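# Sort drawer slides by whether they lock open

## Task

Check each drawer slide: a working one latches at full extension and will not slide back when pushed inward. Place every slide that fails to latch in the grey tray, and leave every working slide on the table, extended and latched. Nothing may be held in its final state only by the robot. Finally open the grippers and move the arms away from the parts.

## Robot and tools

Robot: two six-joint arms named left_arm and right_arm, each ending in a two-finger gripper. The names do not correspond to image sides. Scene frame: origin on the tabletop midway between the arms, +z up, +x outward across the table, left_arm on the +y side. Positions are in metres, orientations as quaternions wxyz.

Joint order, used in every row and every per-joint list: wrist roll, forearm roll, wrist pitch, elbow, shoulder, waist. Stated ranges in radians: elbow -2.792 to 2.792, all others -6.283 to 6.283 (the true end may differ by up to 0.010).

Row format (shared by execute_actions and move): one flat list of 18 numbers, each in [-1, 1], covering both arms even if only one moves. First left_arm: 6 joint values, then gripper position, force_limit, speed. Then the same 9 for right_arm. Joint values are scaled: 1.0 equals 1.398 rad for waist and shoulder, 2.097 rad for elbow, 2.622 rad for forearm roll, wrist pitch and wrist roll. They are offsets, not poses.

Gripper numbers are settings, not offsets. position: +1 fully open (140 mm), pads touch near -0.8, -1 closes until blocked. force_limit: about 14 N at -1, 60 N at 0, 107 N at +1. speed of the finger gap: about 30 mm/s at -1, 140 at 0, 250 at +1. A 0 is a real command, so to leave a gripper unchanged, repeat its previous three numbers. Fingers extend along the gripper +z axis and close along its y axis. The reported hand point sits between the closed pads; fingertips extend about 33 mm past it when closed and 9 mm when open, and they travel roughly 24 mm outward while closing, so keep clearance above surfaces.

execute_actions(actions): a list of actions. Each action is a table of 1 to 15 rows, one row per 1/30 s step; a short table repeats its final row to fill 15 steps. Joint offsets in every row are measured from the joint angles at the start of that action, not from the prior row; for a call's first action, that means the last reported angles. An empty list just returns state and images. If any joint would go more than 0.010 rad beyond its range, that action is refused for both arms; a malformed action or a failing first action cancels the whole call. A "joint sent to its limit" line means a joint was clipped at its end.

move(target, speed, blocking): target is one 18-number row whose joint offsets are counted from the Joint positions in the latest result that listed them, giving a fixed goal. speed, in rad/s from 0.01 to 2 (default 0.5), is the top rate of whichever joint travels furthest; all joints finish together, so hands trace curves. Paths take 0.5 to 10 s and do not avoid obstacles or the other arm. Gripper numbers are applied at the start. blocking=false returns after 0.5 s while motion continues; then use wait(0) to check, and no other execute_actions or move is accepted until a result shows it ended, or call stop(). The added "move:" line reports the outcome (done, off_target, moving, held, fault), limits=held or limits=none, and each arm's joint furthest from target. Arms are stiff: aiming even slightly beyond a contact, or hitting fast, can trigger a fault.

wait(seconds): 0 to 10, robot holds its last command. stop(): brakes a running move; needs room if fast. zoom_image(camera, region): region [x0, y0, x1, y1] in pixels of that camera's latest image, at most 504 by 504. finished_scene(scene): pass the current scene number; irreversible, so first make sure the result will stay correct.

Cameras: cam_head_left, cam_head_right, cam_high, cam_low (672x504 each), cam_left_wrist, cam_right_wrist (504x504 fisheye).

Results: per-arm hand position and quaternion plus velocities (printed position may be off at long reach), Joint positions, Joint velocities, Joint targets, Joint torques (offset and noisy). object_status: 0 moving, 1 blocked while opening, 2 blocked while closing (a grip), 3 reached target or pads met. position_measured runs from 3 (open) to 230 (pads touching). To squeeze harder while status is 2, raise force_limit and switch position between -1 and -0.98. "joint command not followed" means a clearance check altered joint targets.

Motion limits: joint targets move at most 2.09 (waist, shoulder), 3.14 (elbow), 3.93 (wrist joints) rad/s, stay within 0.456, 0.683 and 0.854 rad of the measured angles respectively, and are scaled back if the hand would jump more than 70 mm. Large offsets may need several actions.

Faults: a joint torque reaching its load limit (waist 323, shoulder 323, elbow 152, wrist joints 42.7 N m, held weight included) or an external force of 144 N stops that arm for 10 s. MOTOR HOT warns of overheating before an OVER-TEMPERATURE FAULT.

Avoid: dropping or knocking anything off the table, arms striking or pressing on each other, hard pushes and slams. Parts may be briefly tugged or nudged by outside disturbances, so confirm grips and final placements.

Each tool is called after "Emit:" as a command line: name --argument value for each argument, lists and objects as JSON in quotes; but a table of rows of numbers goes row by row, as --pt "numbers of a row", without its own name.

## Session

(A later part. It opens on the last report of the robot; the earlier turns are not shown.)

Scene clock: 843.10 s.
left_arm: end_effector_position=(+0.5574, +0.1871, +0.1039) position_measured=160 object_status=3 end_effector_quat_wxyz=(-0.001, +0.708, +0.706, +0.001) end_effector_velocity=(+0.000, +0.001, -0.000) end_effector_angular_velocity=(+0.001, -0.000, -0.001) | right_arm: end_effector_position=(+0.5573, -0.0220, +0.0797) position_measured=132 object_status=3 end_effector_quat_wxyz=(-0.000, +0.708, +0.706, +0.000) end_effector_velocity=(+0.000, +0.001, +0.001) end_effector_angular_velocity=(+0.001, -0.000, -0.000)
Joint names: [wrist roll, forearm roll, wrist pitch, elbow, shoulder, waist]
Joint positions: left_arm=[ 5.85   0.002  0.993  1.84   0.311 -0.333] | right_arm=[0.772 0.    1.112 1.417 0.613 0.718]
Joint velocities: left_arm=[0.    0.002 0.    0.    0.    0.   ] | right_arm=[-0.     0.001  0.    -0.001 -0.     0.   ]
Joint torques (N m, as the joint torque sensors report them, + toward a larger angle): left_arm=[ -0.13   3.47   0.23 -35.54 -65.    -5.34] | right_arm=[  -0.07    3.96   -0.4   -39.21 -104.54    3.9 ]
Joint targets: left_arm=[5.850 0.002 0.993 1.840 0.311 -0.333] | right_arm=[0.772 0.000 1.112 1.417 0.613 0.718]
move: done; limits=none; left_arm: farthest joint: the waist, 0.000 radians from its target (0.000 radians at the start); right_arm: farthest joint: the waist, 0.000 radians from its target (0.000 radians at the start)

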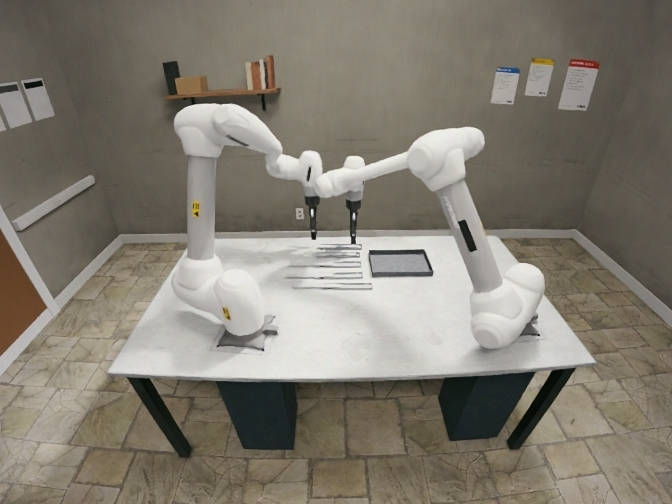

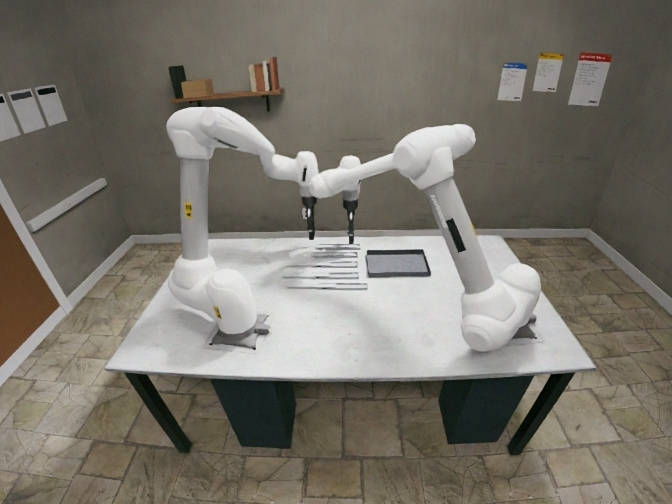

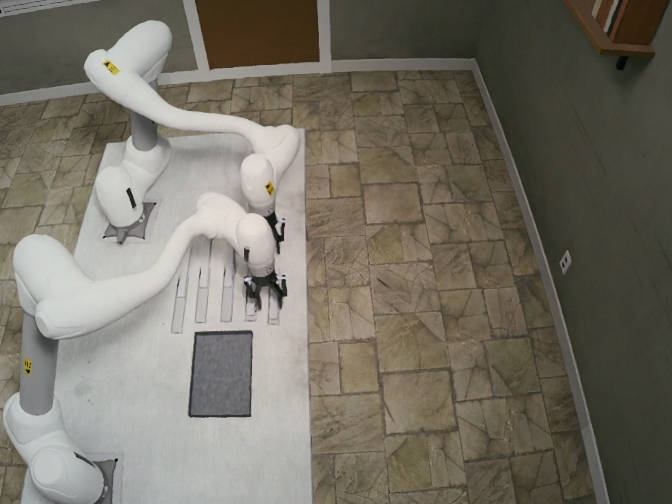

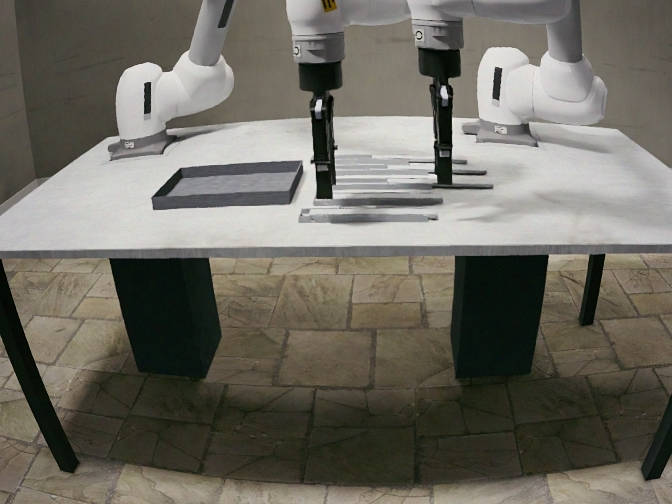

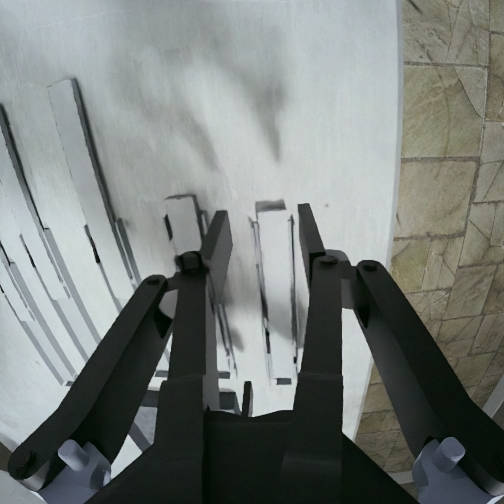

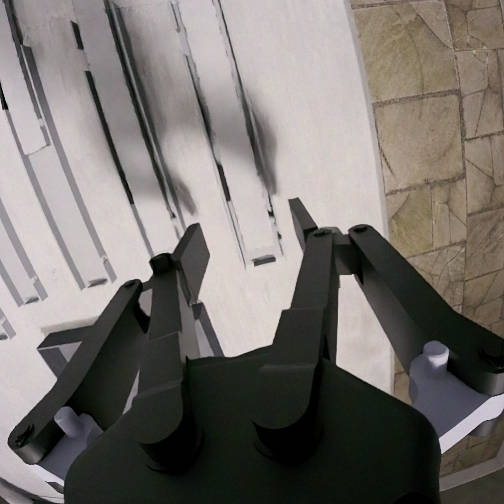

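Emit:
move --target '[0,0,0.02,0,-0.03,0.45,-0.25,-0.4,0,0,0,0,0,0,0,-0.03,-0.4,0]' --speed 0.6

Emit:
move --target '[0,0,0,0,0,0,-0.25,-0.4,0,0.0219,0,0.0256,-0.0739,0.0627,0.0411,-0.03,-0.4,0]' --speed 0.3

Emit:
move --target '[0,0,0,0,0,0,-0.25,-0.4,0,0,0,-0.0221,0.0142,0.0202,0,-0.03,-0.4,0]' --speed 0.08

Emit:
execute_actions --actions '[[[0,0,0,0,0,0,-0.25,-0.4,0,0,0,0,0,0,0,-1,-0.4,0]],[[0,0,0,0,0,0,-0.25,-0.4,0,0,0,0,0,0,0,-1,-0.4,0]]]'

Scene clock: 879.17 s.
left_arm: end_effector_position=(+0.5686, +0.5900, +0.1313) position_measured=160 object_status=3 end_effector_quat_wxyz=(-0.005, +0.454, +0.891, -0.003) end_effector_velocity=(+0.000, +0.001, +0.000) end_effector_angular_velocity=(+0.000, -0.001, +0.001) | right_arm: end_effector_position=(+0.5573, -0.0220, +0.0797) position_measured=132 object_status=3 end_effector_quat_wxyz=(-0.000, +0.708, +0.706, +0.000) end_effector_velocity=(+0.000, -0.000, -0.000) end_effector_angular_velocity=(-0.000, +0.000, +0.000)
Joint names: [wrist roll, forearm roll, wrist pitch, elbow, shoulder, waist]
Joint positions: left_arm=[5.85  0.002 1.045 1.84  0.269 0.296] | right_arm=[0.772 0.    1.112 1.417 0.613 0.718]
Joint velocities: left_arm=[ 0.     0.    -0.    -0.    -0.     0.002] | right_arm=[-0.     0.     0.    -0.     0.001 -0.   ]
Joint torques (N m, as the joint torque sensors report them, + toward a larger angle): left_arm=[ -0.23   3.67   0.26 -36.16 -62.72  -5.03] | right_arm=[  -0.13    3.9    -0.38  -39.05 -103.9     2.6 ]
Joint targets: left_arm=[5.850 0.002 1.045 1.840 0.269 0.296] | right_arm=[0.772 0.000 1.112 1.417 0.613 0.718]
move: done; limits=none; left_arm: farthest joint: the waist, 0.001 radians from its target (0.630 radians at the start); right_arm: farthest joint: the waist, 0.000 radians from its target (0.000 radians at the start)

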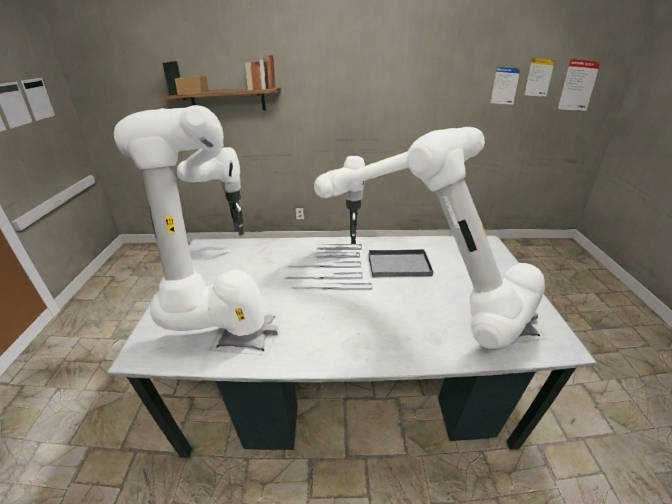

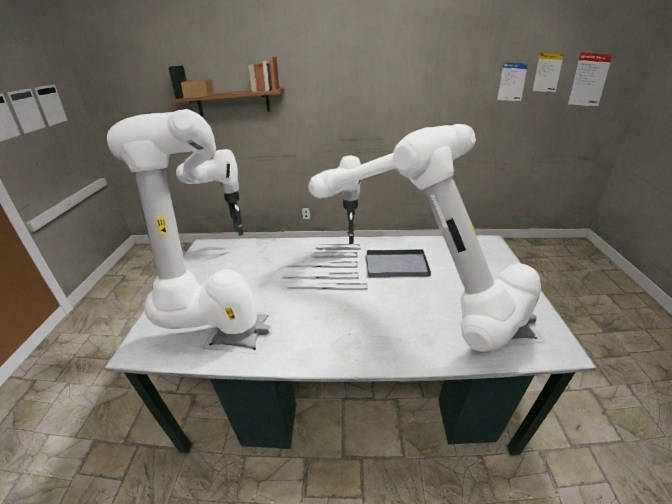

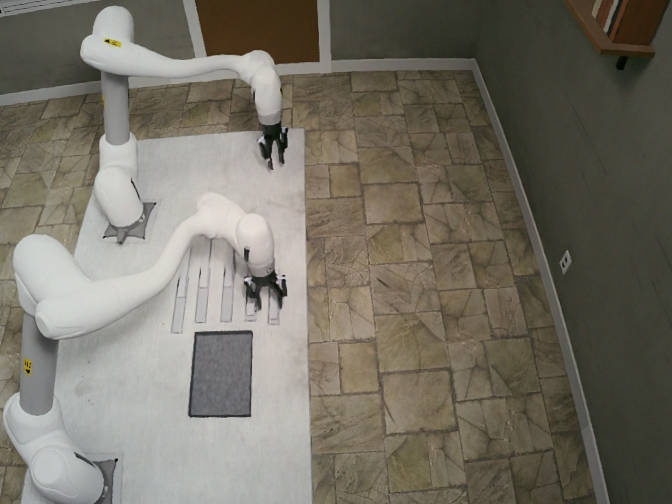

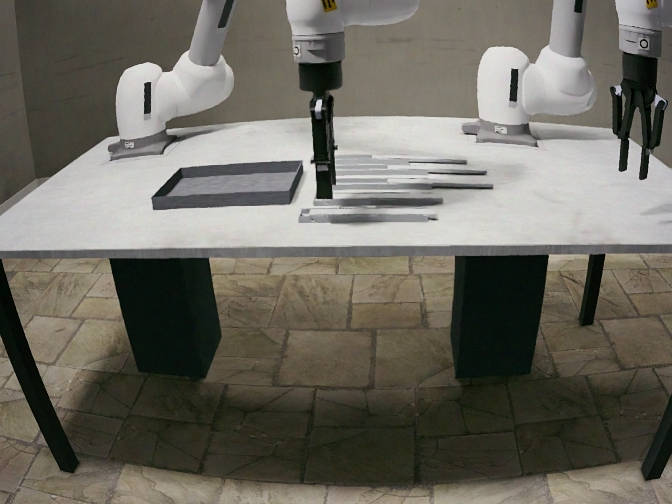

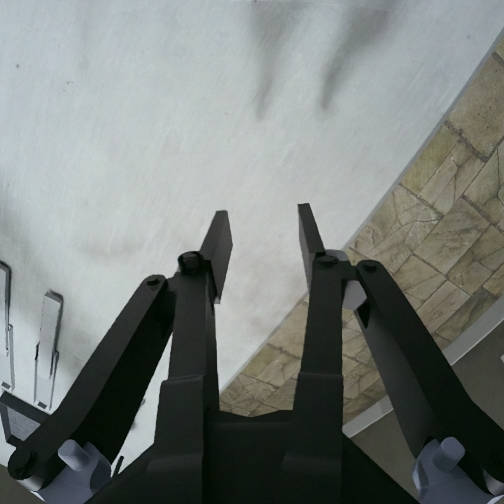

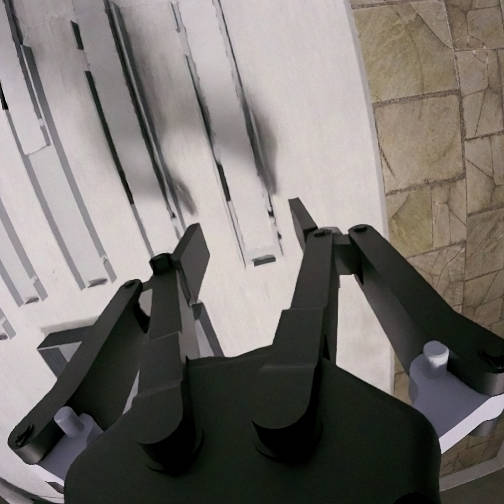

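Scene clock: 880.07 s.
left_arm: end_effector_position=(+0.5686, +0.5900, +0.1313) position_measured=160 object_status=3 end_effector_quat_wxyz=(-0.005, +0.454, +0.891, -0.003) end_effector_velocity=(-0.000, -0.000, -0.000) end_effector_angular_velocity=(+0.000, +0.001, +0.000) | right_arm: end_effector_position=(+0.5604, +0.0541, +0.0808) position_measured=132 object_status=3 end_effector_quat_wxyz=(-0.000, +0.708, +0.706, +0.000) end_effector_velocity=(-0.001, +0.001, -0.000) end_effector_angular_velocity=(-0.000, +0.000, +0.001)
Joint names: [wrist roll, forearm roll, wrist pitch, elbow, shoulder, waist]
Joint positions: left_arm=[5.85  0.002 1.045 1.84  0.269 0.296] | right_arm=[0.83  0.    1.179 1.262 0.7   0.775]
Joint velocities: left_arm=[-0.001  0.001 -0.     0.001  0.    -0.   ] | right_arm=[-0.    -0.     0.    -0.     0.     0.001]
Joint torques (N m, as the joint torque sensors report them, + toward a larger angle): left_arm=[ -0.01   3.64   0.02 -36.71 -62.43  -4.8 ] | right_arm=[  -0.14    4.04   -0.34  -40.59 -112.7     3.1 ]
Joint targets: left_arm=[5.850 0.002 1.045 1.840 0.269 0.296] | right_arm=[0.830 0.000 1.179 1.262 0.700 0.775]
move: done; limits=none; left_arm: farthest joint: the waist, 0.000 radians from its target (0.000 radians at the start); right_arm: farthest joint: the shoulder, 0.001 radians from its target (0.088 radians at the start)

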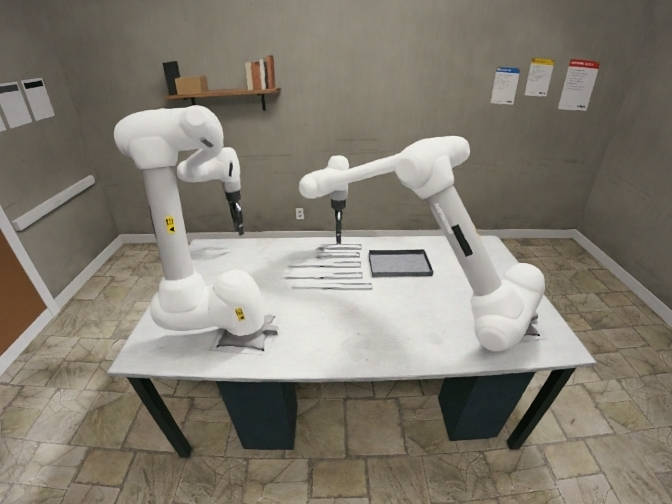

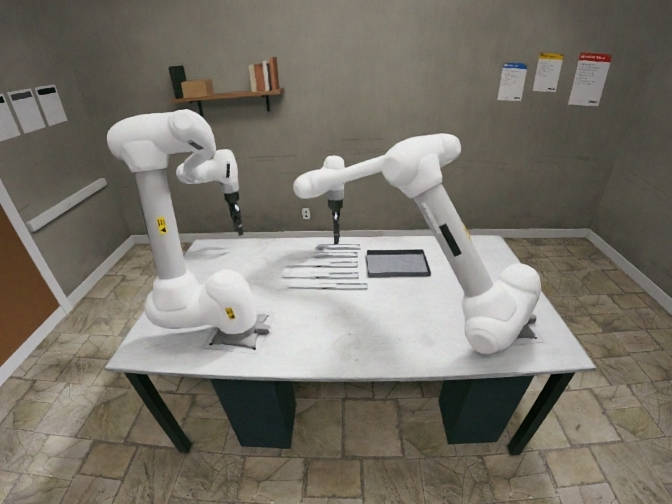

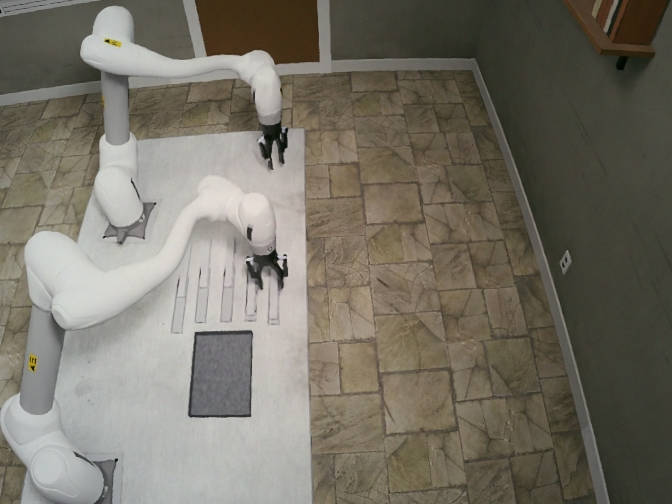

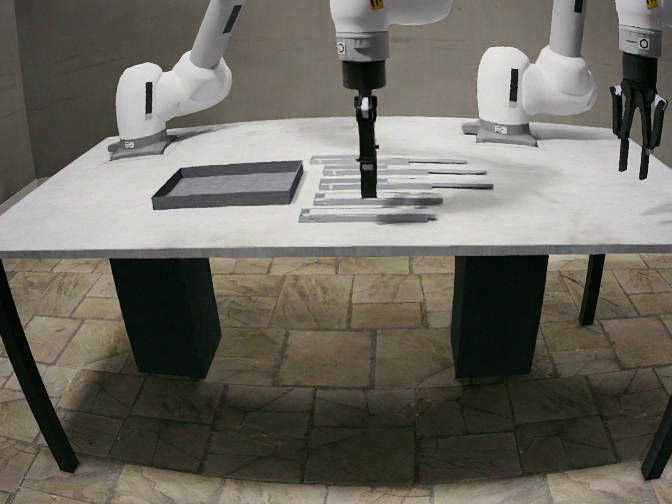

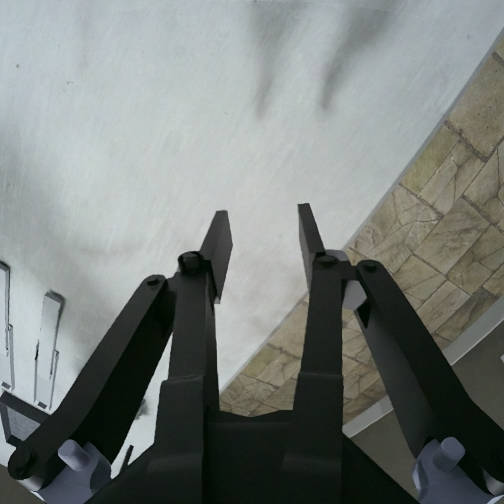

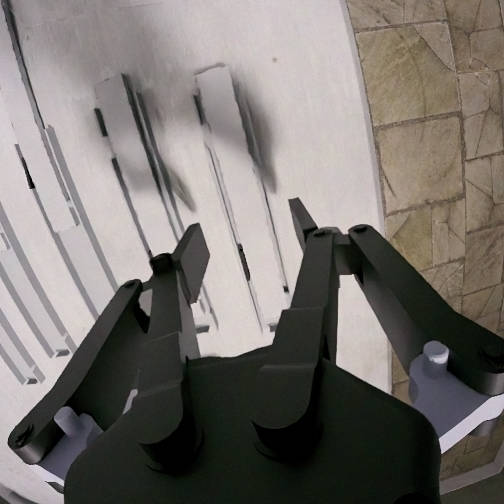

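Scene clock: 881.10 s.
left_arm: end_effector_position=(+0.5686, +0.5900, +0.1313) position_measured=160 object_status=3 end_effector_quat_wxyz=(-0.005, +0.454, +0.891, -0.003) end_effector_velocity=(+0.000, -0.000, +0.001) end_effector_angular_velocity=(-0.001, -0.002, +0.001) | right_arm: end_effector_position=(+0.5603, +0.0540, +0.0398) position_measured=132 object_status=3 end_effector_quat_wxyz=(-0.000, +0.708, +0.706, +0.000) end_effector_velocity=(-0.002, +0.000, -0.001) end_effector_angular_velocity=(-0.001, +0.002, +0.002)
Joint names: [wrist roll, forearm roll, wrist pitch, elbow, shoulder, waist]
Joint positions: left_arm=[5.85  0.002 1.045 1.84  0.269 0.296] | right_arm=[0.83  0.    1.121 1.292 0.728 0.775]
Joint velocities: left_arm=[-0.    -0.001 -0.001  0.    -0.001  0.   ] | right_arm=[-0.     0.    -0.     0.002  0.001  0.002]
Joint torques (N m, as the joint torque sensors report them, + toward a larger angle): left_arm=[ -0.15   3.55   0.24 -36.64 -62.29  -5.26] | right_arm=[  -0.19    3.93   -0.21  -38.74 -113.47    2.6 ]
Joint targets: left_arm=[5.850 0.002 1.045 1.840 0.269 0.296] | right_arm=[0.830 0.000 1.121 1.292 0.728 0.775]
move: done; limits=none; left_arm: farthest joint: the waist, 0.000 radians from its target (0.000 radians at the start); right_arm: farthest joint: the waist, 0.000 radians from its target (0.000 radians at the start)

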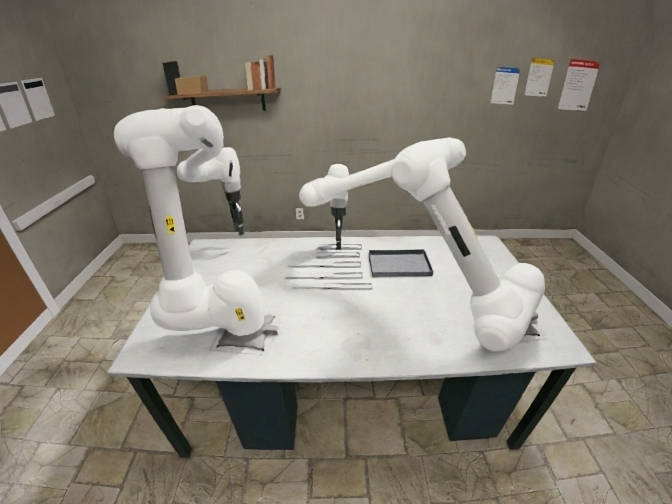

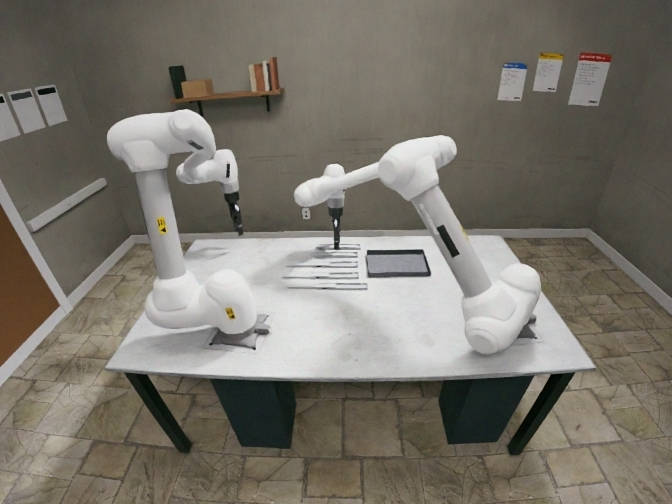

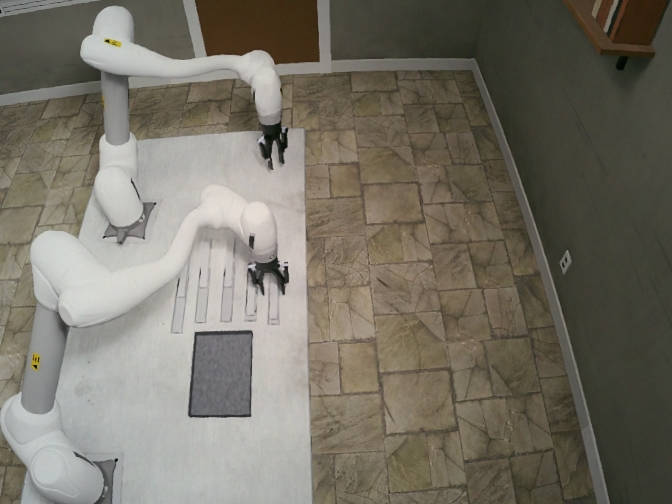

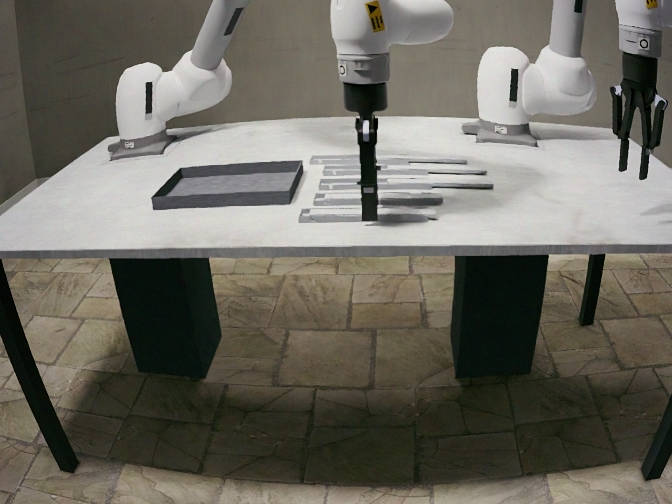

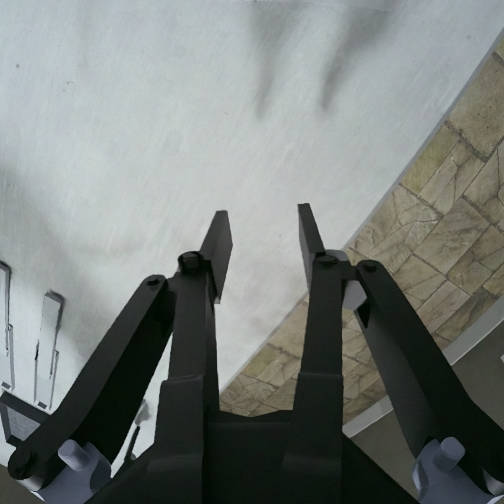

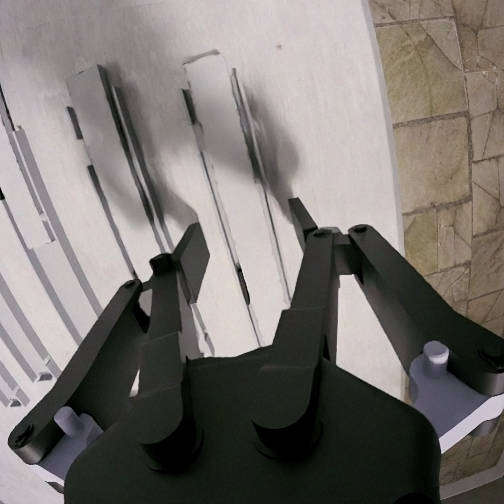

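Scene clock: 882.10 s.
left_arm: end_effector_position=(+0.5686, +0.5900, +0.1313) position_measured=160 object_status=3 end_effector_quat_wxyz=(-0.005, +0.454, +0.891, -0.003) end_effector_velocity=(-0.000, -0.000, -0.000) end_effector_angular_velocity=(-0.001, +0.001, +0.001) | right_arm: end_effector_position=(+0.5604, +0.0541, +0.0398) position_measured=173 object_status=2 end_effector_quat_wxyz=(-0.000, +0.708, +0.706, +0.000) end_effector_velocity=(-0.001, -0.000, -0.001) end_effector_angular_velocity=(-0.001, +0.001, -0.000)
Joint names: [wrist roll, forearm roll, wrist pitch, elbow, shoulder, waist]
Joint positions: left_arm=[5.85  0.002 1.045 1.84  0.269 0.296] | right_arm=[0.83  0.    1.121 1.292 0.728 0.775]
Joint velocities: left_arm=[-0.001 -0.001  0.001 -0.     0.    -0.   ] | right_arm=[ 0.    -0.    -0.     0.001  0.     0.   ]
Joint torques (N m, as the joint torque sensors report them, + toward a larger angle): left_arm=[ -0.01   3.68   0.16 -36.19 -62.16  -5.73] | right_arm=[  -0.17    4.     -0.53  -31.81 -100.72    3.54]
Joint targets: left_arm=[5.850 0.002 1.045 1.840 0.269 0.296] | right_arm=[0.830 0.000 1.121 1.292 0.728 0.775]

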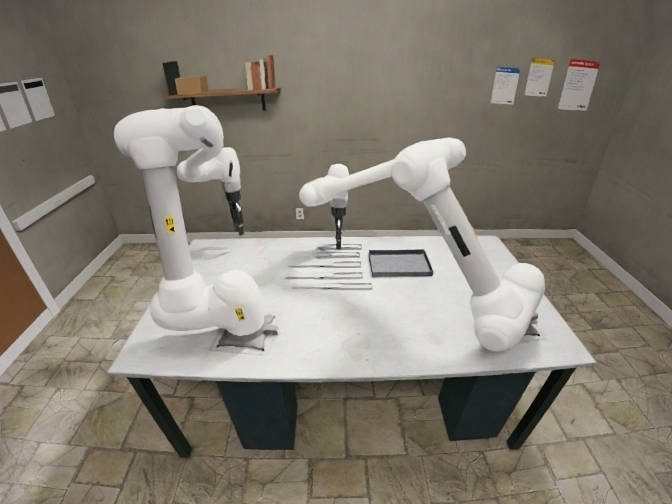

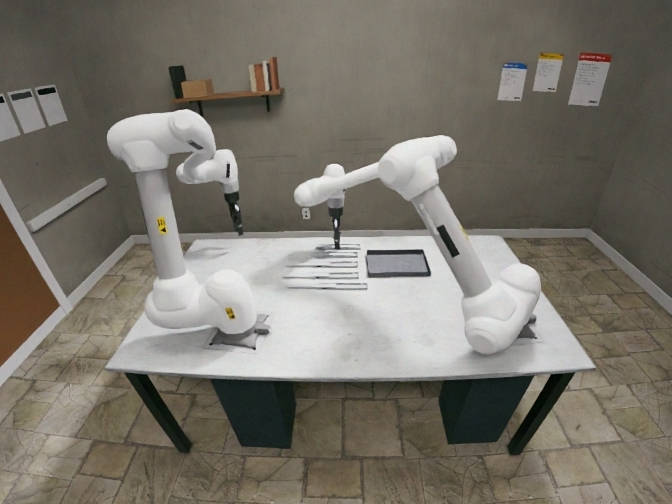

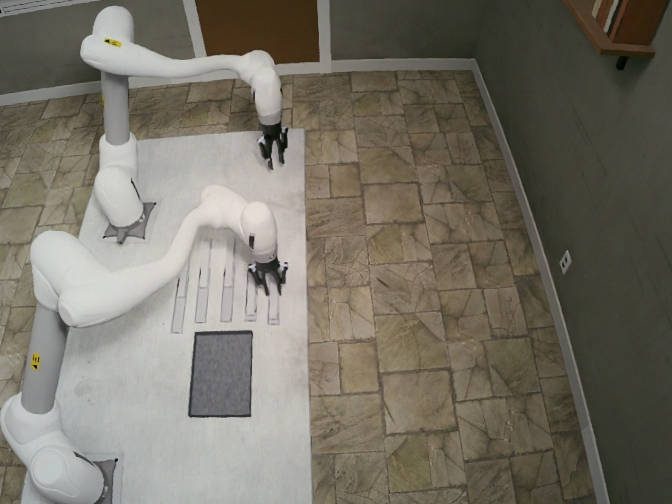

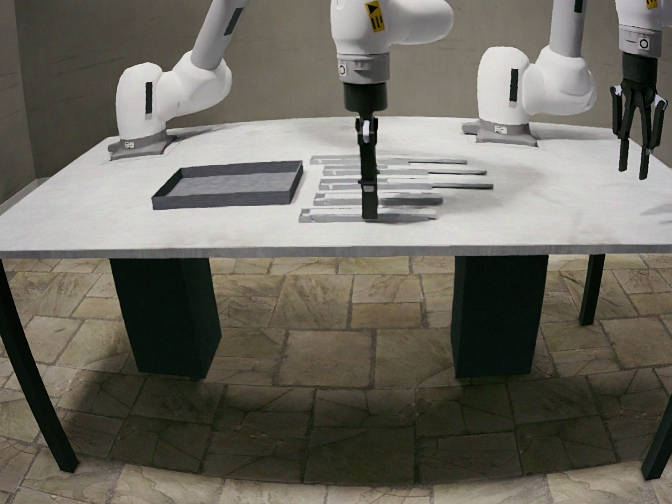

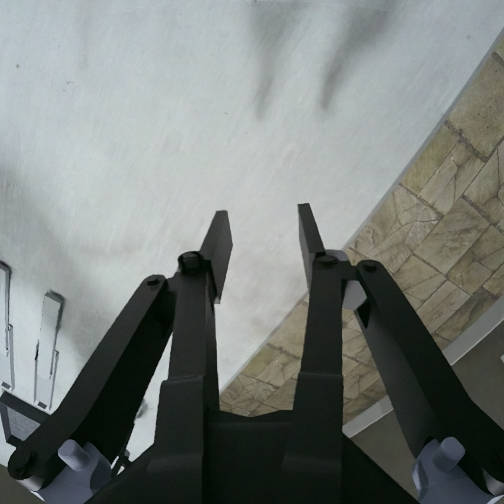

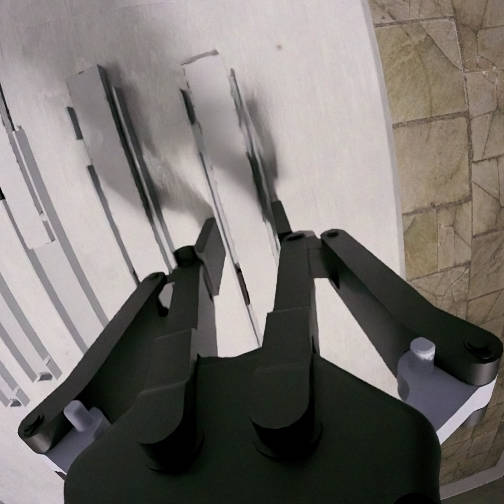

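Emit:
move --target '[0,0,0,0,0,0,-0.25,-0.4,0,0,0,0.0331,-0.022,-0.0291,0,-1,-0.4,0]' --speed 0.15

Emit:
move --target '[0,0,0,0,0,0,-0.25,-0.4,0,-0.0553,0,-0.0941,0.3256,-0.312,-0.1036,-1,-0.4,0]' --speed 0.4

Scene clock: 891.70 s.
left_arm: end_effector_position=(+0.5686, +0.5900, +0.1313) position_measured=160 object_status=3 end_effector_quat_wxyz=(-0.005, +0.454, +0.891, -0.003) end_effector_velocity=(+0.000, -0.000, +0.000) end_effector_angular_velocity=(+0.000, -0.001, -0.000) | right_arm: end_effector_position=(+0.5604, +0.0541, +0.1007) position_measured=173 object_status=2 end_effector_quat_wxyz=(-0.000, +0.708, +0.706, +0.000) end_effector_velocity=(-0.001, +0.000, +0.001) end_effector_angular_velocity=(+0.000, -0.000, +0.001)
Joint names: [wrist roll, forearm roll, wrist pitch, elbow, shoulder, waist]
Joint positions: left_arm=[5.85  0.002 1.045 1.84  0.269 0.296] | right_arm=[0.83  0.    1.208 1.246 0.688 0.775]
Joint velocities: left_arm=[-0.    -0.    -0.001  0.    -0.001 -0.001] | right_arm=[-0.001 -0.     0.001 -0.    -0.001  0.001]
Joint torques (N m, as the joint torque sensors report them, + toward a larger angle): left_arm=[ -0.08   3.57   0.02 -36.51 -62.51  -5.32] | right_arm=[  -0.19    4.01   -0.45  -42.59 -114.34    3.18]
Joint targets: left_arm=[5.850 0.002 1.045 1.840 0.269 0.296] | right_arm=[0.830 0.000 1.208 1.246 0.688 0.775]
move: done; limits=none; left_arm: farthest joint: the waist, 0.000 radians from its target (0.000 radians at the start); right_arm: farthest joint: the waist, 0.000 radians from its target (0.000 radians at the start)

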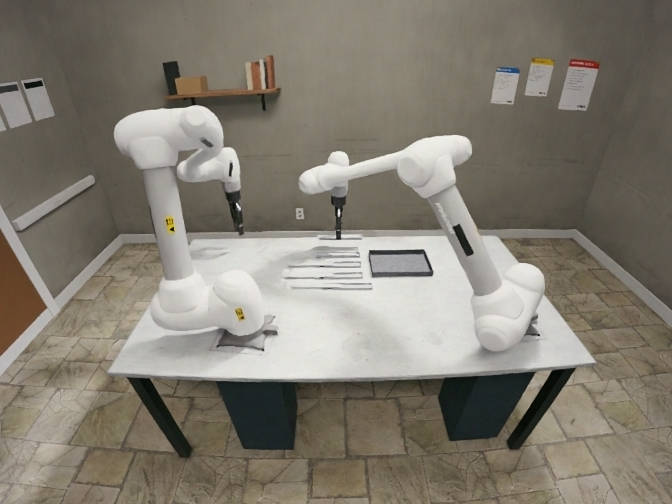

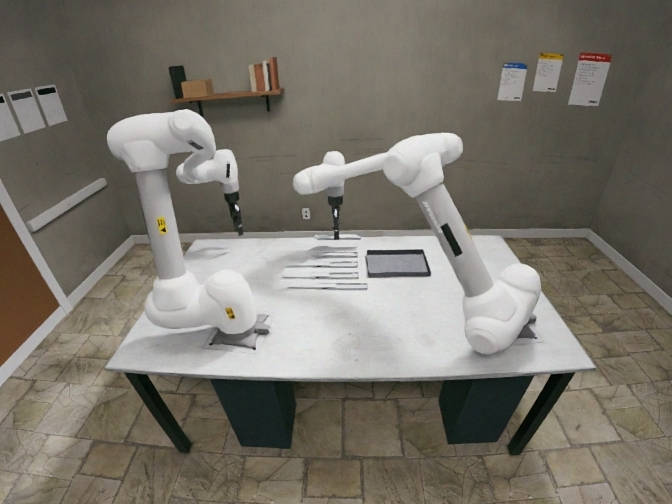

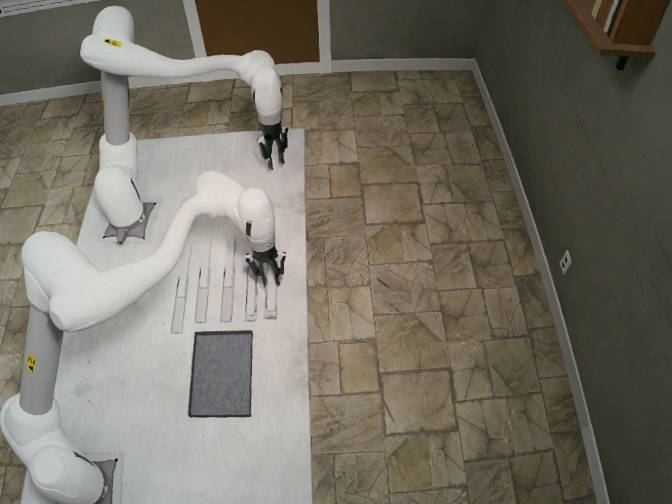

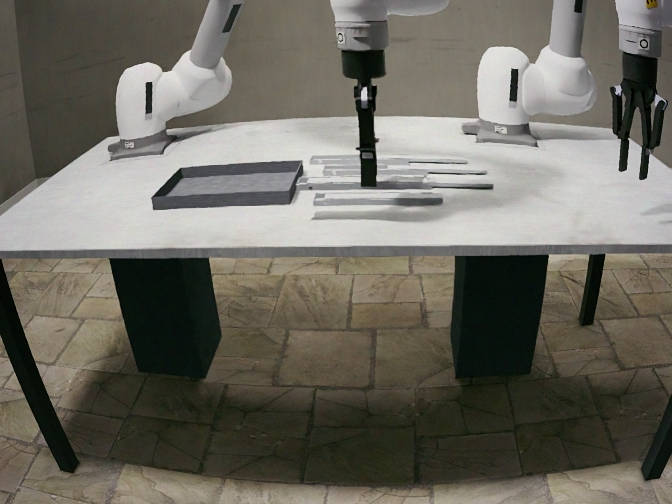

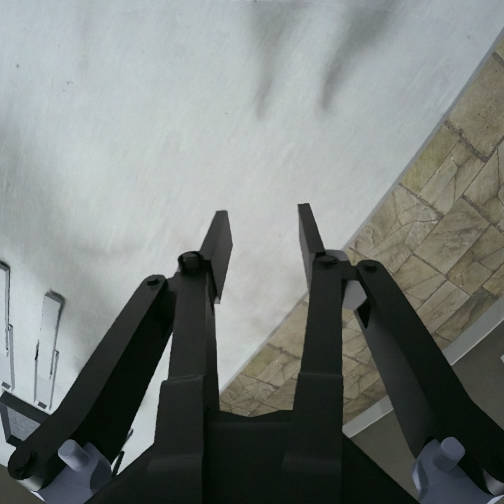

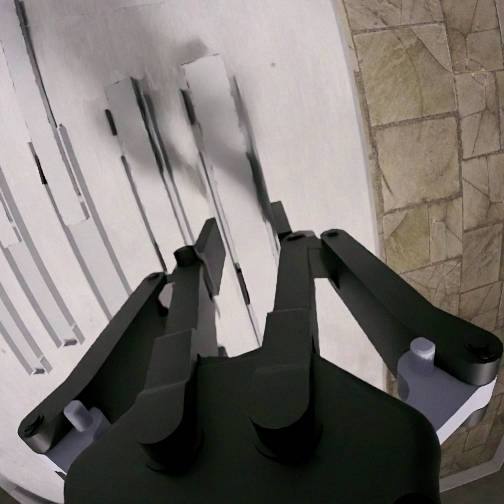

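Scene clock: 893.83 s.
left_arm: end_effector_position=(+0.5686, +0.5900, +0.1313) position_measured=160 object_status=3 end_effector_quat_wxyz=(-0.005, +0.454, +0.891, -0.003) end_effector_velocity=(+0.000, -0.000, +0.001) end_effector_angular_velocity=(-0.001, -0.001, +0.001) | right_arm: end_effector_position=(+0.4191, -0.2303, +0.1006) position_measured=173 object_status=2 end_effector_quat_wxyz=(+0.000, +0.708, +0.706, +0.000) end_effector_velocity=(-0.001, -0.000, -0.000) end_effector_angular_velocity=(-0.000, +0.001, +0.000)
Joint names: [wrist roll, forearm roll, wrist pitch, elbow, shoulder, waist]
Joint positions: left_arm=[5.85  0.002 1.045 1.84  0.269 0.296] | right_arm=[0.685 0.    0.961 1.929 0.252 0.63 ]
Joint velocities: left_arm=[-0.    -0.001  0.    -0.    -0.001  0.   ] | right_arm=[ 0.     0.    -0.     0.002 -0.001  0.001]
Joint torques (N m, as the joint torque sensors report them, + toward a larger angle): left_arm=[ -0.11   3.67   0.05 -36.37 -63.25  -5.61] | right_arm=[ -0.06   3.54  -0.21 -37.41 -66.58   2.93]
Joint targets: left_arm=[5.850 0.002 1.045 1.840 0.269 0.296] | right_arm=[0.685 0.000 0.961 1.929 0.251 0.630]
move: done; limits=none; left_arm: farthest joint: the waist, 0.000 radians from its target (0.000 radians at the start); right_arm: farthest joint: the waist, 0.000 radians from its target (0.145 radians at the start)

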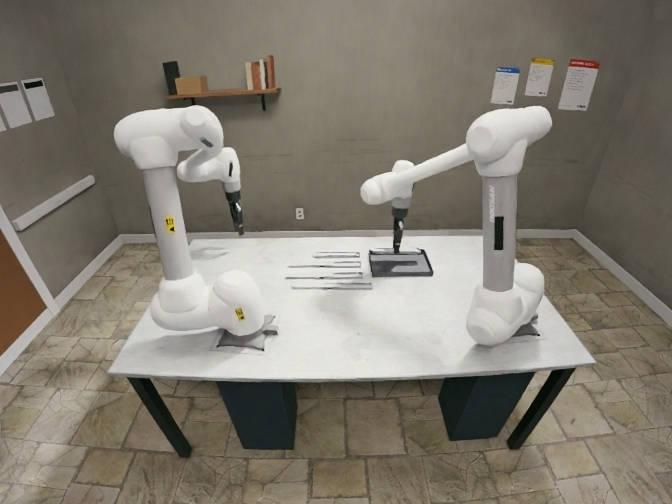

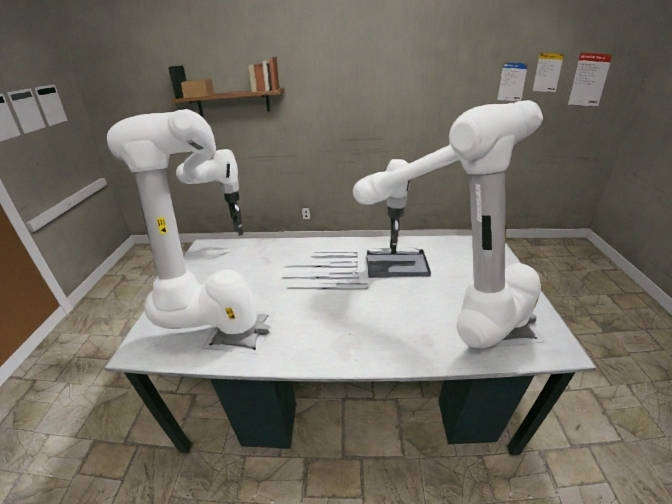

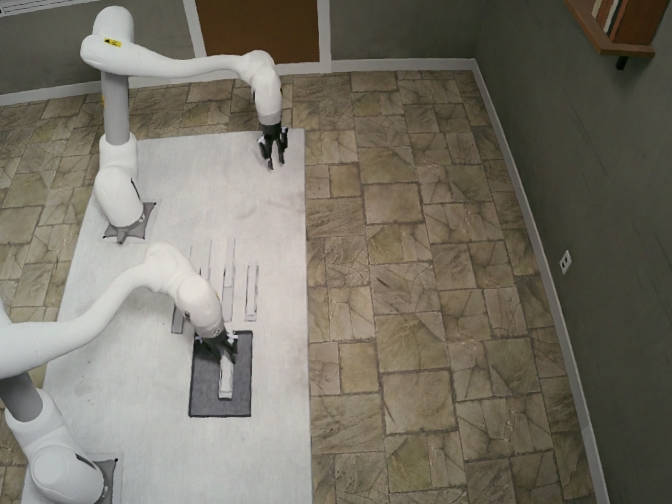

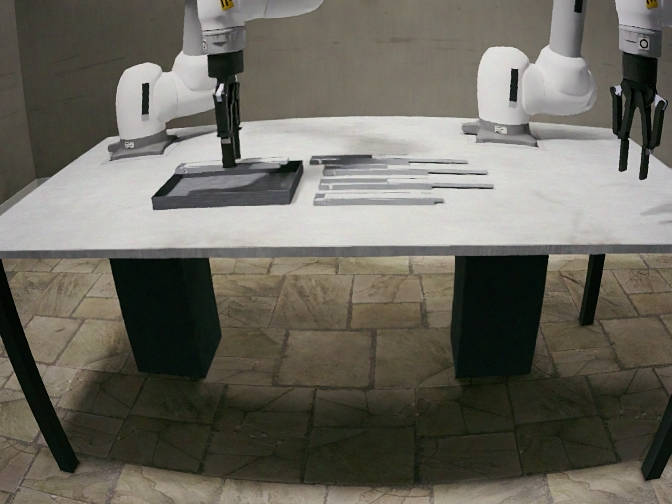

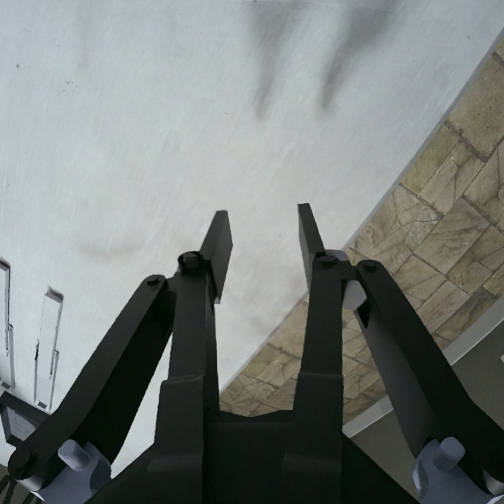

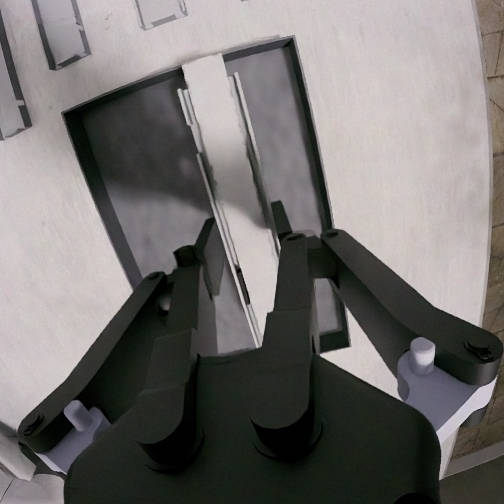

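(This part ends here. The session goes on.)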